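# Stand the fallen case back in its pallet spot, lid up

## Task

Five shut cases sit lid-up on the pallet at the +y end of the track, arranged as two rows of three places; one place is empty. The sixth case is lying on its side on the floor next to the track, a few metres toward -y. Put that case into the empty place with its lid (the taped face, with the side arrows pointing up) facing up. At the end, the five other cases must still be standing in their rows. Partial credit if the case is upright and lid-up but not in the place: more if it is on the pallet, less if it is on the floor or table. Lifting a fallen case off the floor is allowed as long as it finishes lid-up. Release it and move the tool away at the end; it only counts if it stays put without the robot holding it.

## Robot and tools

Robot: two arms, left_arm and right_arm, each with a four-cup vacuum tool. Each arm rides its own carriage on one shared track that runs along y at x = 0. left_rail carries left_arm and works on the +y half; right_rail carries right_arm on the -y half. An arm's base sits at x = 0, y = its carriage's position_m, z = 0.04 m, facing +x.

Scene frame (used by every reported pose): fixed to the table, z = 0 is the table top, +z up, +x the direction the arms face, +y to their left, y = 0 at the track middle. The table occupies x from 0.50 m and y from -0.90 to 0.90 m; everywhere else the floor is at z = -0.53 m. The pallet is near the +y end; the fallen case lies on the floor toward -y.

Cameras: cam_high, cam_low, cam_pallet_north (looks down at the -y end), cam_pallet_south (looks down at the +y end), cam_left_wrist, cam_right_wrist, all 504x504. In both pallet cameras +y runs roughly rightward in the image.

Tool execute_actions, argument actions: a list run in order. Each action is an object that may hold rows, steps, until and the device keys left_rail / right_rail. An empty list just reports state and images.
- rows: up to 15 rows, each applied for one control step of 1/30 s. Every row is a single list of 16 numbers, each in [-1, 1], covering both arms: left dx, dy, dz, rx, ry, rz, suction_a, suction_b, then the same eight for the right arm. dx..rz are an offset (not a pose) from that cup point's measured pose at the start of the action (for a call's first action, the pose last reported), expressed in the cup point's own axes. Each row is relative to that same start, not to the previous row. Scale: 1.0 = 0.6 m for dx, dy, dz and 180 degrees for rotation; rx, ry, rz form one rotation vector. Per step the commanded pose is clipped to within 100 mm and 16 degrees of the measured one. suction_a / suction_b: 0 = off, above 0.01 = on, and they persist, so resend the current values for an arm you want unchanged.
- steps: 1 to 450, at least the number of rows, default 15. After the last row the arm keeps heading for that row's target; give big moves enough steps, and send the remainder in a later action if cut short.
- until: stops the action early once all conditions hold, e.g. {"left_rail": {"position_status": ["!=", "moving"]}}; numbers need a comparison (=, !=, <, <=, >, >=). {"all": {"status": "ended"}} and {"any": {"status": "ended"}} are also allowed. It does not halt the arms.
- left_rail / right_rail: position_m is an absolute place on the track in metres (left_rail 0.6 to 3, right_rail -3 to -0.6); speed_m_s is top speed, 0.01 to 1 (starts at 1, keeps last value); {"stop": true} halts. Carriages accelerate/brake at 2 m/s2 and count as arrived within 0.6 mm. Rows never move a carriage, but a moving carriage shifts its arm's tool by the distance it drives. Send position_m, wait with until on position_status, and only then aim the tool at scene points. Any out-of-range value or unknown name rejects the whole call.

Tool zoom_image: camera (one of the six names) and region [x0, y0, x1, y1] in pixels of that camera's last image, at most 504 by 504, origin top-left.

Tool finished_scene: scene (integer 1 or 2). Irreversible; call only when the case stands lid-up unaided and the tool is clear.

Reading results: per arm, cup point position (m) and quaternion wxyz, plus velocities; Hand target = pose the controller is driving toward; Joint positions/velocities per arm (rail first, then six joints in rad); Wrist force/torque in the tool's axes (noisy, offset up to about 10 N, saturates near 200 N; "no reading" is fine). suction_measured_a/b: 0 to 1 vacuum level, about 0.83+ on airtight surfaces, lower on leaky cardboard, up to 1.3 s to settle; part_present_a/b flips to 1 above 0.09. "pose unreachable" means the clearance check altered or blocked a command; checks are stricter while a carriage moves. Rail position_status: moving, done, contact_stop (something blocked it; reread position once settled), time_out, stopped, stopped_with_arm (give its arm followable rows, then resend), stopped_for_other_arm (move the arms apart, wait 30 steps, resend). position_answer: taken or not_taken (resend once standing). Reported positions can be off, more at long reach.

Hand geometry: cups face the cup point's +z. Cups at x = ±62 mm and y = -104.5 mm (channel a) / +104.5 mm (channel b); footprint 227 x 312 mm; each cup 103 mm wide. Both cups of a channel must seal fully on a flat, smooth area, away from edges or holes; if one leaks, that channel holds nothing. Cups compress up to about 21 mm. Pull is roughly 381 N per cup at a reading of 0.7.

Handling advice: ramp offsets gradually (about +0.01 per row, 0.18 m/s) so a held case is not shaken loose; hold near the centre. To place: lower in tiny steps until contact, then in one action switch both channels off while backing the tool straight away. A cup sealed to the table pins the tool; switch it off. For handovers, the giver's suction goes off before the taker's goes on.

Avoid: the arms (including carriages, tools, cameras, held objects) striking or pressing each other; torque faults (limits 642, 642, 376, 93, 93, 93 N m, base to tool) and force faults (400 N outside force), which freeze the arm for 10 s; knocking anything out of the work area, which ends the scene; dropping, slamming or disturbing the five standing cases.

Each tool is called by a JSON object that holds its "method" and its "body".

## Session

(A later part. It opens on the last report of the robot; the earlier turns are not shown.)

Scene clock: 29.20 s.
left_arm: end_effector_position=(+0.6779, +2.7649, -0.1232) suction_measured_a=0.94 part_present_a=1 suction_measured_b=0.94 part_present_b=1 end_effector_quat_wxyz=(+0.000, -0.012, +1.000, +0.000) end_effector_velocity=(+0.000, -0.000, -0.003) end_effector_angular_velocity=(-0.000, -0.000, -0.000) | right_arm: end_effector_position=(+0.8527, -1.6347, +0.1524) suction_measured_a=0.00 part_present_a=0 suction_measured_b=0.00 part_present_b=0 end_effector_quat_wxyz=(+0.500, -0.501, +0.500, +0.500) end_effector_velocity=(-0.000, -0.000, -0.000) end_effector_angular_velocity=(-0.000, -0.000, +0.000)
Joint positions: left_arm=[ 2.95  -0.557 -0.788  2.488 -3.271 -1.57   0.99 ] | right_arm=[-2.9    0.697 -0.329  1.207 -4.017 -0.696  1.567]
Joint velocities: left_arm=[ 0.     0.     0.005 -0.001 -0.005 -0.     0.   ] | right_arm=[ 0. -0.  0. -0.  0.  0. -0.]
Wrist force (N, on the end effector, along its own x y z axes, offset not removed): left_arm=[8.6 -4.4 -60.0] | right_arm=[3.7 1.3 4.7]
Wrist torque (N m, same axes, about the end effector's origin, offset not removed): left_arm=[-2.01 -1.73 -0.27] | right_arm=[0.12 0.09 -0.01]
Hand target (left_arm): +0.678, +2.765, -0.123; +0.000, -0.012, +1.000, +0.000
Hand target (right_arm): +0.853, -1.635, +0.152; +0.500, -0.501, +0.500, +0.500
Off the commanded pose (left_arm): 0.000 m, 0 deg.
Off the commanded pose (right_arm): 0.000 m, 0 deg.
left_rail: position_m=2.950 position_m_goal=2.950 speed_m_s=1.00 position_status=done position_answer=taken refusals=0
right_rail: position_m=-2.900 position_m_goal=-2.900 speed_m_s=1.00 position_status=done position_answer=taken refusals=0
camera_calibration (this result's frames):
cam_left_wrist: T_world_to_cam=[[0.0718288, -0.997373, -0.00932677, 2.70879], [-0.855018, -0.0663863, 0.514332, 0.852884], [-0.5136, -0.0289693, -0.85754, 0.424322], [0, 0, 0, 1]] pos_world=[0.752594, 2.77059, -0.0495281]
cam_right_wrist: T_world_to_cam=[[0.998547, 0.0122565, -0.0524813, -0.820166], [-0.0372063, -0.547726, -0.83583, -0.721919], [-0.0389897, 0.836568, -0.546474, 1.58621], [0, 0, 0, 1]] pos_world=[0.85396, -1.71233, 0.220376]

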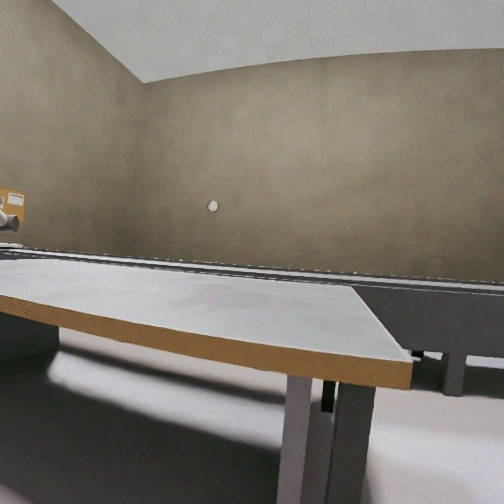

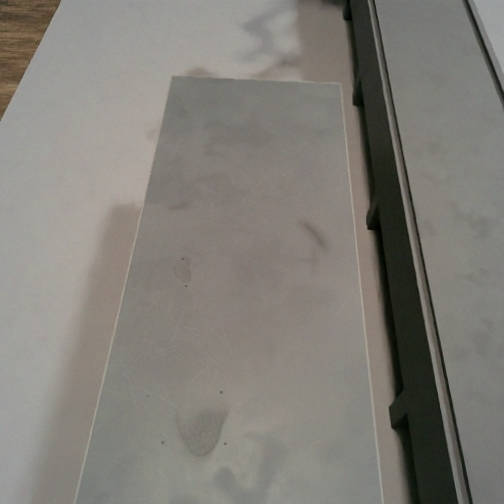

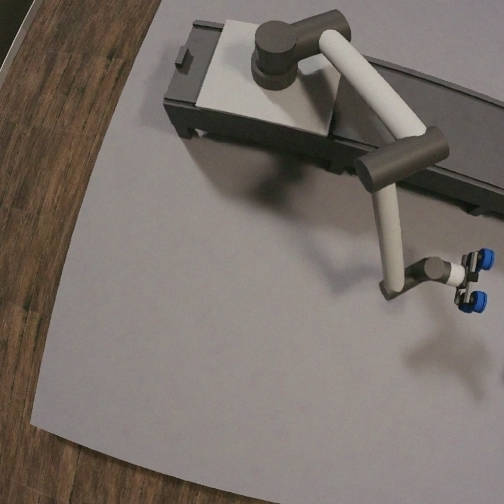

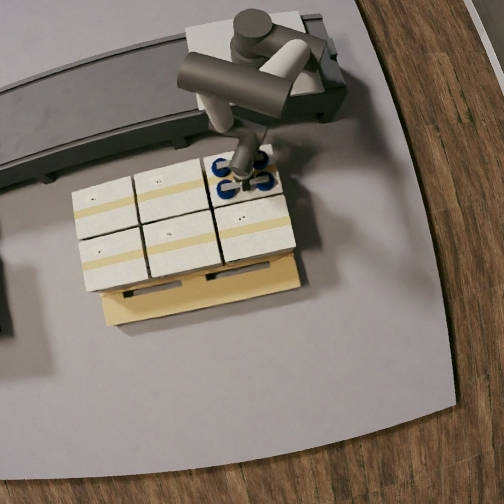

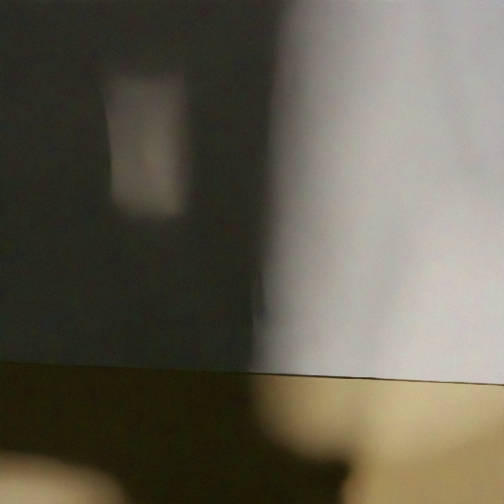

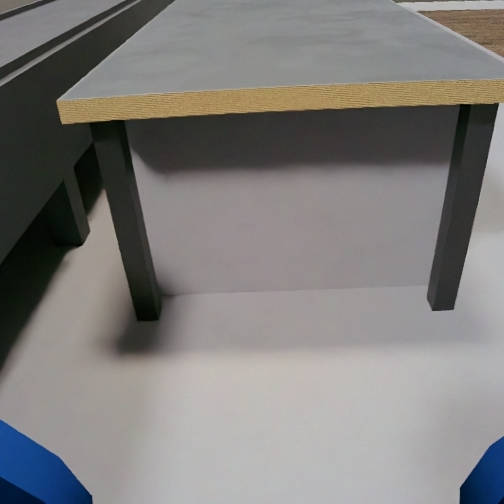

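{"method": "execute_actions", "body": {"actions": [{"rows":[[0,0,0.003,0,0,0,1,1,0,0,0,0,0,0,0,0],[0,0,0.005,0,0,0,1,1,0,0,0,0,0,0,0,0]],"steps":10}]}}

Scene clock: 29.57 s.
left_arm: end_effector_position=(+0.6779, +2.7649, -0.1259) suction_measured_a=0.94 part_present_a=1 suction_measured_b=0.94 part_present_b=1 end_effector_quat_wxyz=(+0.000, -0.012, +1.000, +0.000) end_effector_velocity=(+0.000, -0.000, -0.002) end_effector_angular_velocity=(-0.000, -0.000, -0.000) | right_arm: end_effector_position=(+0.8527, -1.6347, +0.1524) suction_measured_a=0.00 part_present_a=0 suction_measured_b=0.00 part_present_b=0 end_effector_quat_wxyz=(+0.500, -0.501, +0.500, +0.500) end_effector_velocity=(+0.000, -0.000, -0.000) end_effector_angular_velocity=(-0.000, +0.000, -0.000)
Joint positions: left_arm=[ 2.95  -0.557 -0.783  2.488 -3.276 -1.57   0.99 ] | right_arm=[-2.9    0.697 -0.329  1.207 -4.017 -0.696  1.567]
Joint velocities: left_arm=[ 0.    -0.     0.005 -0.001 -0.004  0.     0.   ] | right_arm=[ 0. -0.  0. -0. -0. -0.  0.]
Wrist force (N, on the end effector, along its own x y z axes, offset not removed): left_arm=[-0.7 -7.8 -61.7] | right_arm=[1.7 0.6 -1.3]
Wrist torque (N m, same axes, about the end effector's origin, offset not removed): left_arm=[-2.46 -0.67 -0.42] | right_arm=[0.12 0.36 0.19]
Hand target (left_arm): +0.678, +2.765, -0.126; +0.000, -0.012, +1.000, +0.000
Hand target (right_arm): +0.853, -1.635, +0.152; +0.500, -0.501, +0.500, +0.500
Off the commanded pose (left_arm): 0.000 m, 0 deg.
Off the commanded pose (right_arm): 0.000 m, 0 deg.
left_rail: position_m=2.950 position_m_goal=2.950 speed_m_s=1.00 position_status=done position_answer=taken refusals=0
right_rail: position_m=-2.900 position_m_goal=-2.900 speed_m_s=1.00 position_status=done position_answer=taken refusals=0
camera_calibration (this result's frames):
cam_left_wrist: T_world_to_cam=[[0.0718286, -0.997373, -0.00933625, 2.70876], [-0.855011, -0.0663906, 0.514344, 0.854299], [-0.513612, -0.028962, -0.857533, 0.421961], [0, 0, 0, 1]] pos_world=[0.752592, 2.77059, -0.0522679]
cam_right_wrist: T_world_to_cam=[[0.998547, 0.0122562, -0.0524815, -0.820167], [-0.0372066, -0.547726, -0.83583, -0.721919], [-0.0389896, 0.836568, -0.546474, 1.58621], [0, 0, 0, 1]] pos_world=[0.85396, -1.71233, 0.220376]

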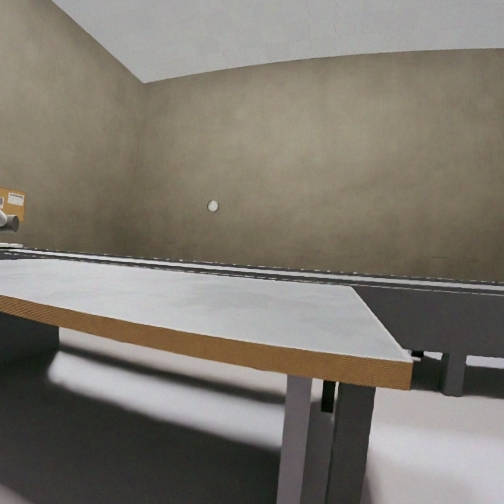

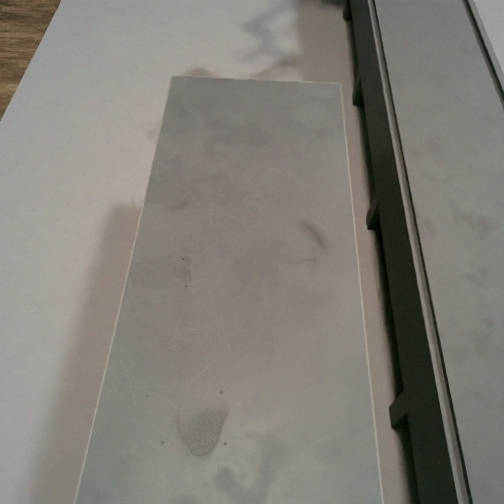

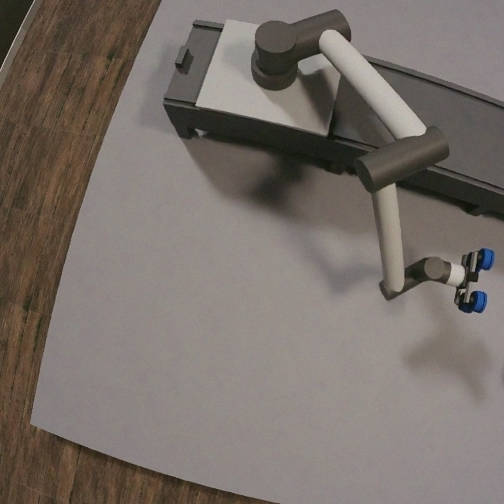

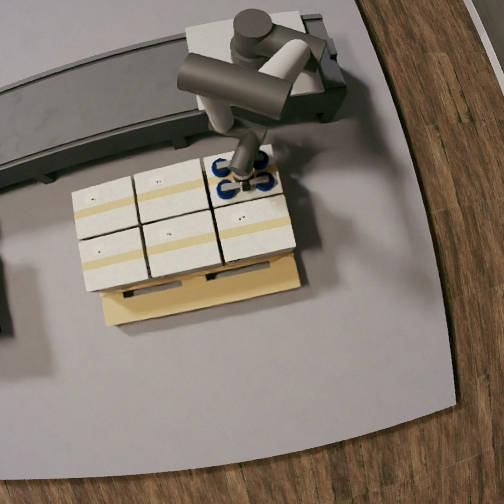

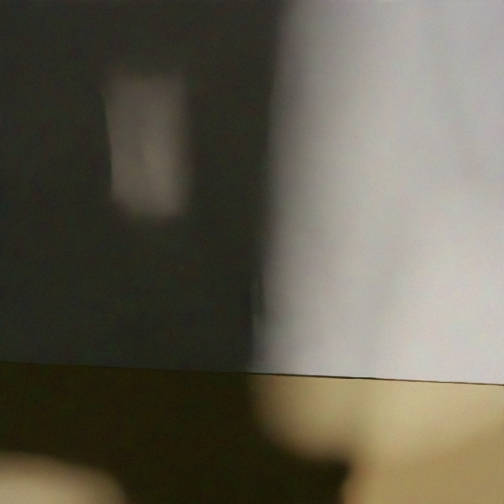

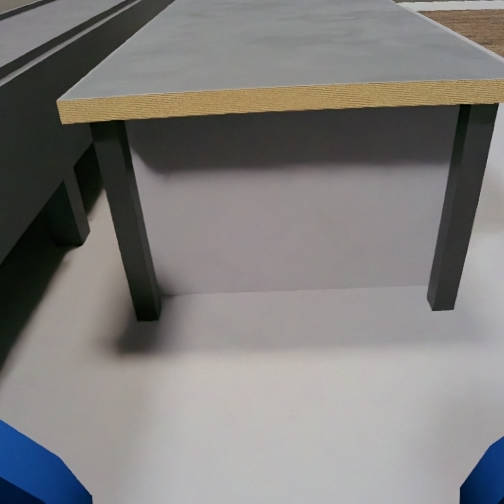

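{"method": "execute_actions", "body": {"actions": [{"rows":[[0,0,0.003,0,0,0,1,1,0,0,0,0,0,0,0,0],[0,0,0.005,0,0,0,1,1,0,0,0,0,0,0,0,0]],"steps":10}]}}

Scene clock: 39.80 s.
left_arm: end_effector_position=(+0.6778, +2.7650, -0.1261) suction_measured_a=0.94 part_present_a=1 suction_measured_b=0.94 part_present_b=1 end_effector_quat_wxyz=(+0.001, -0.012, +1.000, -0.000) end_effector_velocity=(-0.000, +0.000, -0.000) end_effector_angular_velocity=(-0.000, +0.000, +0.000) | right_arm: end_effector_position=(+0.8527, -1.6347, +0.1524) suction_measured_a=0.00 part_present_a=0 suction_measured_b=0.00 part_present_b=0 end_effector_quat_wxyz=(+0.500, -0.501, +0.500, +0.500) end_effector_velocity=(+0.000, -0.000, -0.000) end_effector_angular_velocity=(-0.000, +0.000, -0.000)
Joint positions: left_arm=[ 2.95  -0.557 -0.782  2.488 -3.28  -1.57   0.99 ] | right_arm=[-2.9    0.697 -0.329  1.207 -4.017 -0.696  1.567]
Joint velocities: left_arm=[ 0.  0.  0. -0. -0. -0.  0.] | right_arm=[ 0. -0.  0. -0.  0.  0. -0.]
Wrist force (N, on the end effector, along its own x y z axes, offset not removed): left_arm=[11.7 -4.1 -73.8] | right_arm=[0.1 0.9 -1.2]
Wrist torque (N m, same axes, about the end effector's origin, offset not removed): left_arm=[-5.81 1.82 -1.53] | right_arm=[0.12 0.60 0.07]
Hand target (left_arm): +0.678, +2.765, -0.126; +0.001, -0.012, +1.000, -0.000
Hand target (right_arm): +0.853, -1.635, +0.152; +0.500, -0.501, +0.500, +0.500
Off the commanded pose (left_arm): 0.003 m, 0 deg.
Off the commanded pose (right_arm): 0.000 m, 0 deg.
FORCE FAULT: contact force on the left arm reached its limit, and that arm stopped for 10 seconds. The contact can be on any part of that arm, not only on its tool. That arm's remaining commands of this call were not run. That arm holds still and accepts commands again. Move the arm away from the contact; if what it grips holds it there, let go first. Pushing or pulling that hard again can fault the arm again.
left_rail: position_m=2.950 position_m_goal=2.950 speed_m_s=1.00 position_status=done position_answer=taken refusals=0
right_rail: position_m=-2.900 position_m_goal=-2.900 speed_m_s=1.00 position_status=done position_answer=taken refusals=0
camera_calibration (this result's frames):
cam_left_wrist: T_world_to_cam=[[0.0718386, -0.997382, -0.00822163, 2.709], [-0.855837, -0.0658725, 0.513034, 0.853238], [-0.512232, -0.0298192, -0.858329, 0.423117], [0, 0, 0, 1]] pos_world=[0.752356, 2.77073, -0.0522935]
cam_right_wrist: T_world_to_cam=[[0.998547, 0.0122562, -0.0524814, -0.820167], [-0.0372065, -0.547726, -0.83583, -0.721919], [-0.0389895, 0.836568, -0.546474, 1.58621], [0, 0, 0, 1]] pos_world=[0.85396, -1.71233, 0.220376]

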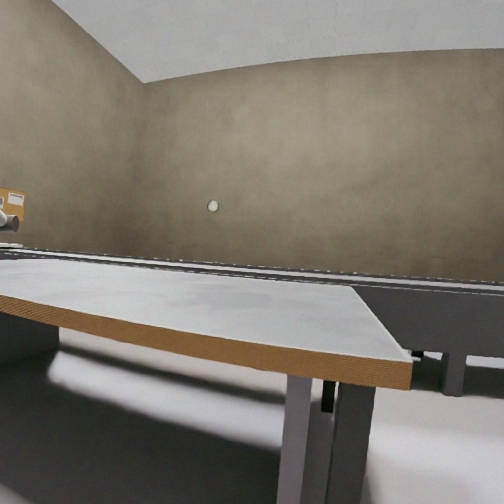

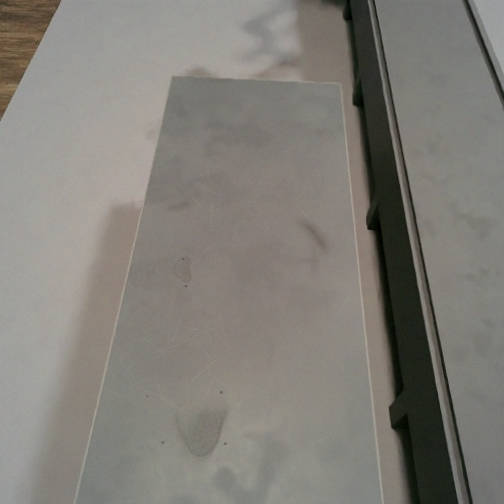

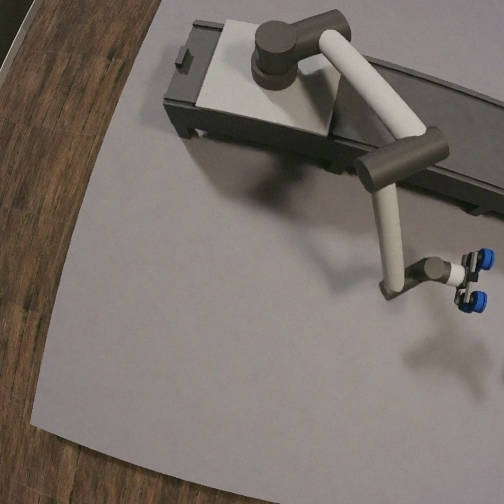

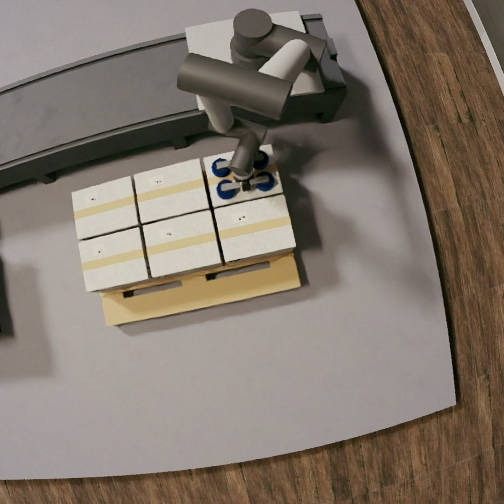

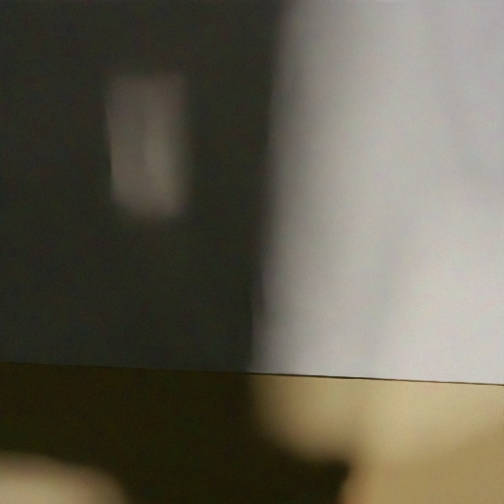

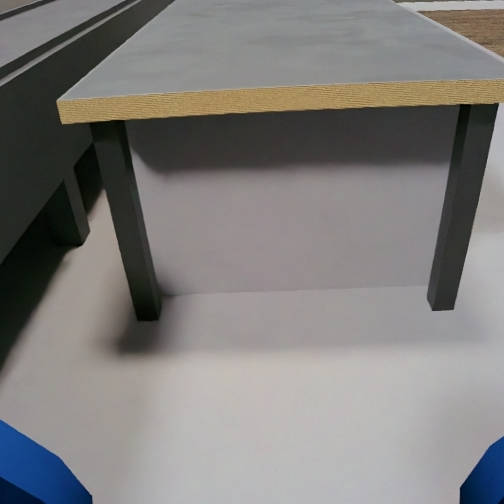

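{"method": "execute_actions", "body": {"actions": [{"rows":[[0,0,-0.006,0,0,0,0,0,0,0,0,0,0,0,0,0],[0,0,-0.014,0,0,0,0,0,0,0,0,0,0,0,0,0],[0,0,-0.022,0,0,0,0,0,0,0,0,0,0,0,0,0],[0,0,-0.03,0,0,0,0,0,0,0,0,0,0,0,0,0],[0,0,-0.04,0,0,0,0,0,0,0,0,0,0,0,0,0],[0,0,-0.05,0,0,0,0,0,0,0,0,0,0,0,0,0],[0,0,-0.07,0,0,0,0,0,0,0,0,0,0,0,0,0],[0,0,-0.1,0,0,0,0,0,0,0,0,0,0,0,0,0],[0,0,-0.6,0,0,0,0,0,0,0,0,0,0,0,0,0]],"steps":40}]}}

{"method": "zoom_image", "body": {"camera": "cam_pallet_south", "region": [60, 100, 312, 330]}}

Scene clock: 41.23 s.
left_arm: end_effector_position=(+0.6773, +2.7657, +0.2326) suction_measured_a=0.00 part_present_a=0 suction_measured_b=0.00 part_present_b=0 end_effector_quat_wxyz=(+0.002, -0.012, +1.000, -0.001) end_effector_velocity=(-0.001, -0.001, +0.013) end_effector_angular_velocity=(+0.006, +0.011, -0.000) | right_arm: end_effector_position=(+0.8527, -1.6347, +0.1524) suction_measured_a=0.00 part_present_a=0 suction_measured_b=0.00 part_present_b=0 end_effector_quat_wxyz=(+0.500, -0.501, +0.500, +0.500) end_effector_velocity=(-0.000, -0.000, -0.000) end_effector_angular_velocity=(-0.000, +0.000, +0.000)
Joint positions: left_arm=[ 2.95  -0.557 -1.438  2.431 -2.568 -1.57   0.99 ] | right_arm=[-2.9    0.697 -0.329  1.207 -4.017 -0.696  1.567]
Joint velocities: left_arm=[ 0.    -0.001 -0.019 -0.013  0.045 -0.001 -0.001] | right_arm=[ 0.  0.  0. -0.  0.  0. -0.]
Wrist force (N, on the end effector, along its own x y z axes, offset not removed): left_arm=[2.2 -4.2 0.6] | right_arm=[-4.4 3.5 0.1]
Wrist torque (N m, same axes, about the end effector's origin, offset not removed): left_arm=[-0.20 -0.83 -0.33] | right_arm=[0.42 1.16 -0.02]
Hand target (left_arm): +0.677, +2.765, +0.234; +0.001, -0.012, +1.000, -0.000
Hand target (right_arm): +0.853, -1.635, +0.152; +0.500, -0.501, +0.500, +0.500
Off the commanded pose (left_arm): 0.001 m, 0 deg.
Off the commanded pose (right_arm): 0.000 m, 0 deg.
left_rail: position_m=2.950 position_m_goal=2.950 speed_m_s=1.00 position_status=done position_answer=taken refusals=0
right_rail: position_m=-2.900 position_m_goal=-2.900 speed_m_s=1.00 position_status=done position_answer=taken refusals=0
camera_calibration (this result's frames):
cam_left_wrist: T_world_to_cam=[[0.071869, -0.997386, -0.00744445, 2.71245], [-0.856466, -0.0655363, 0.512027, 0.668525], [-0.511177, -0.0304229, -0.858937, 0.73184], [0, 0, 0, 1]] pos_world=[0.751727, 2.77144, 0.306495]
cam_right_wrist: T_world_to_cam=[[0.998547, 0.0122561, -0.0524813, -0.820167], [-0.0372065, -0.547726, -0.83583, -0.721919], [-0.0389894, 0.836568, -0.546474, 1.58621], [0, 0, 0, 1]] pos_world=[0.85396, -1.71233, 0.220376]

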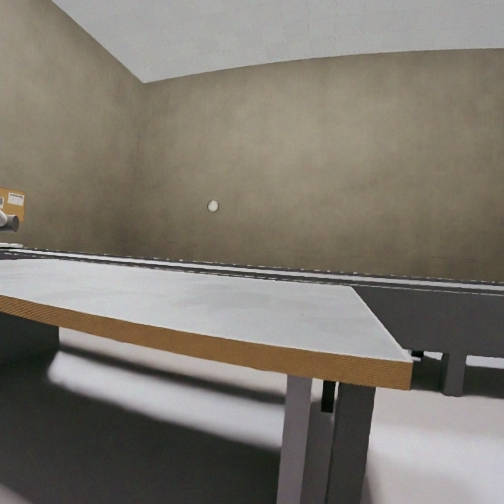

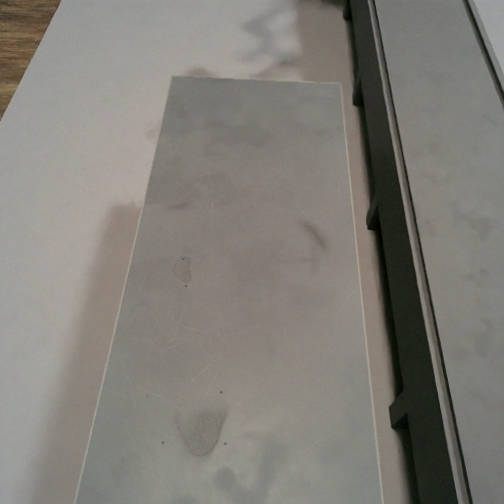

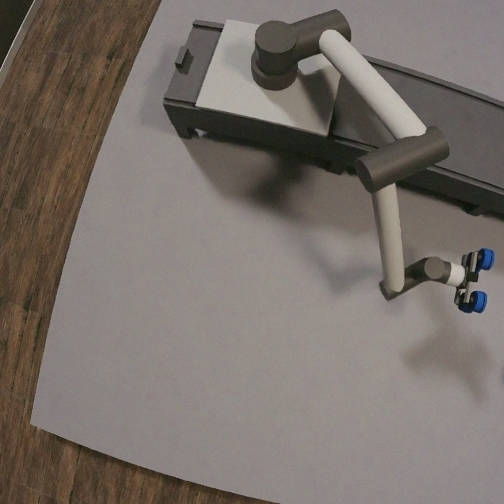

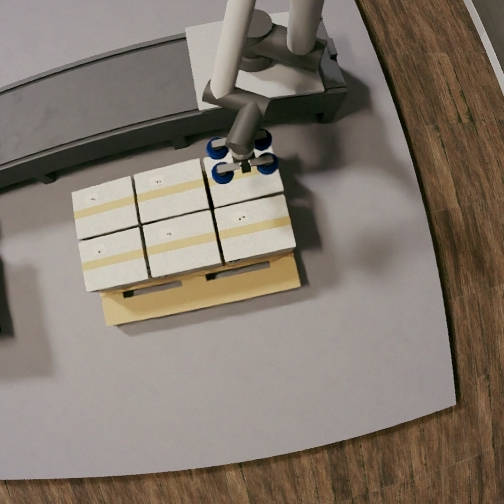

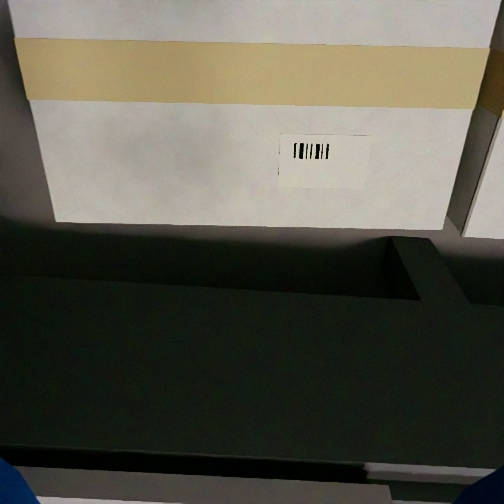

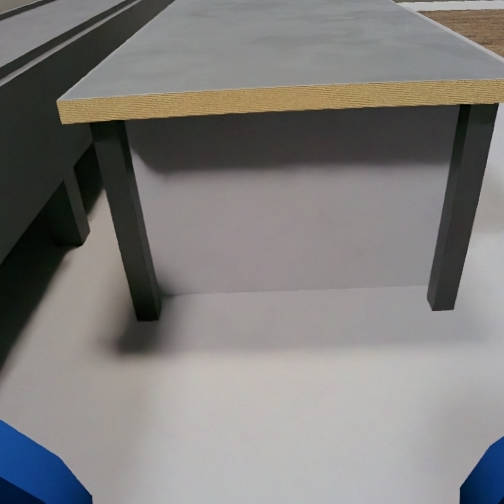

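Region (60, 100, 312, 330) of cam_pallet_south's 504x504 image, scaled by 2.000, with more detail than that image has; it fills the top 460 rows of this view, and the rest is white.

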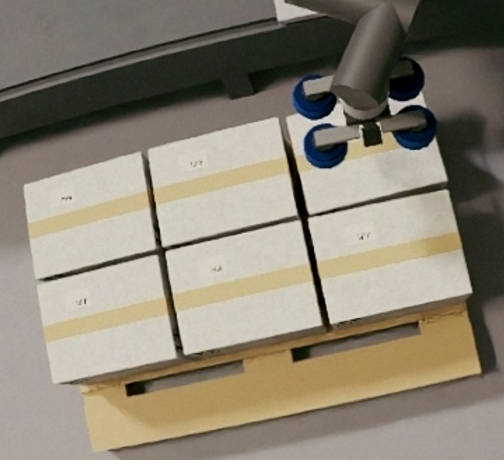

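{"method": "finished_scene", "body": {"scene": 1}}

The scene is finished: the task was done.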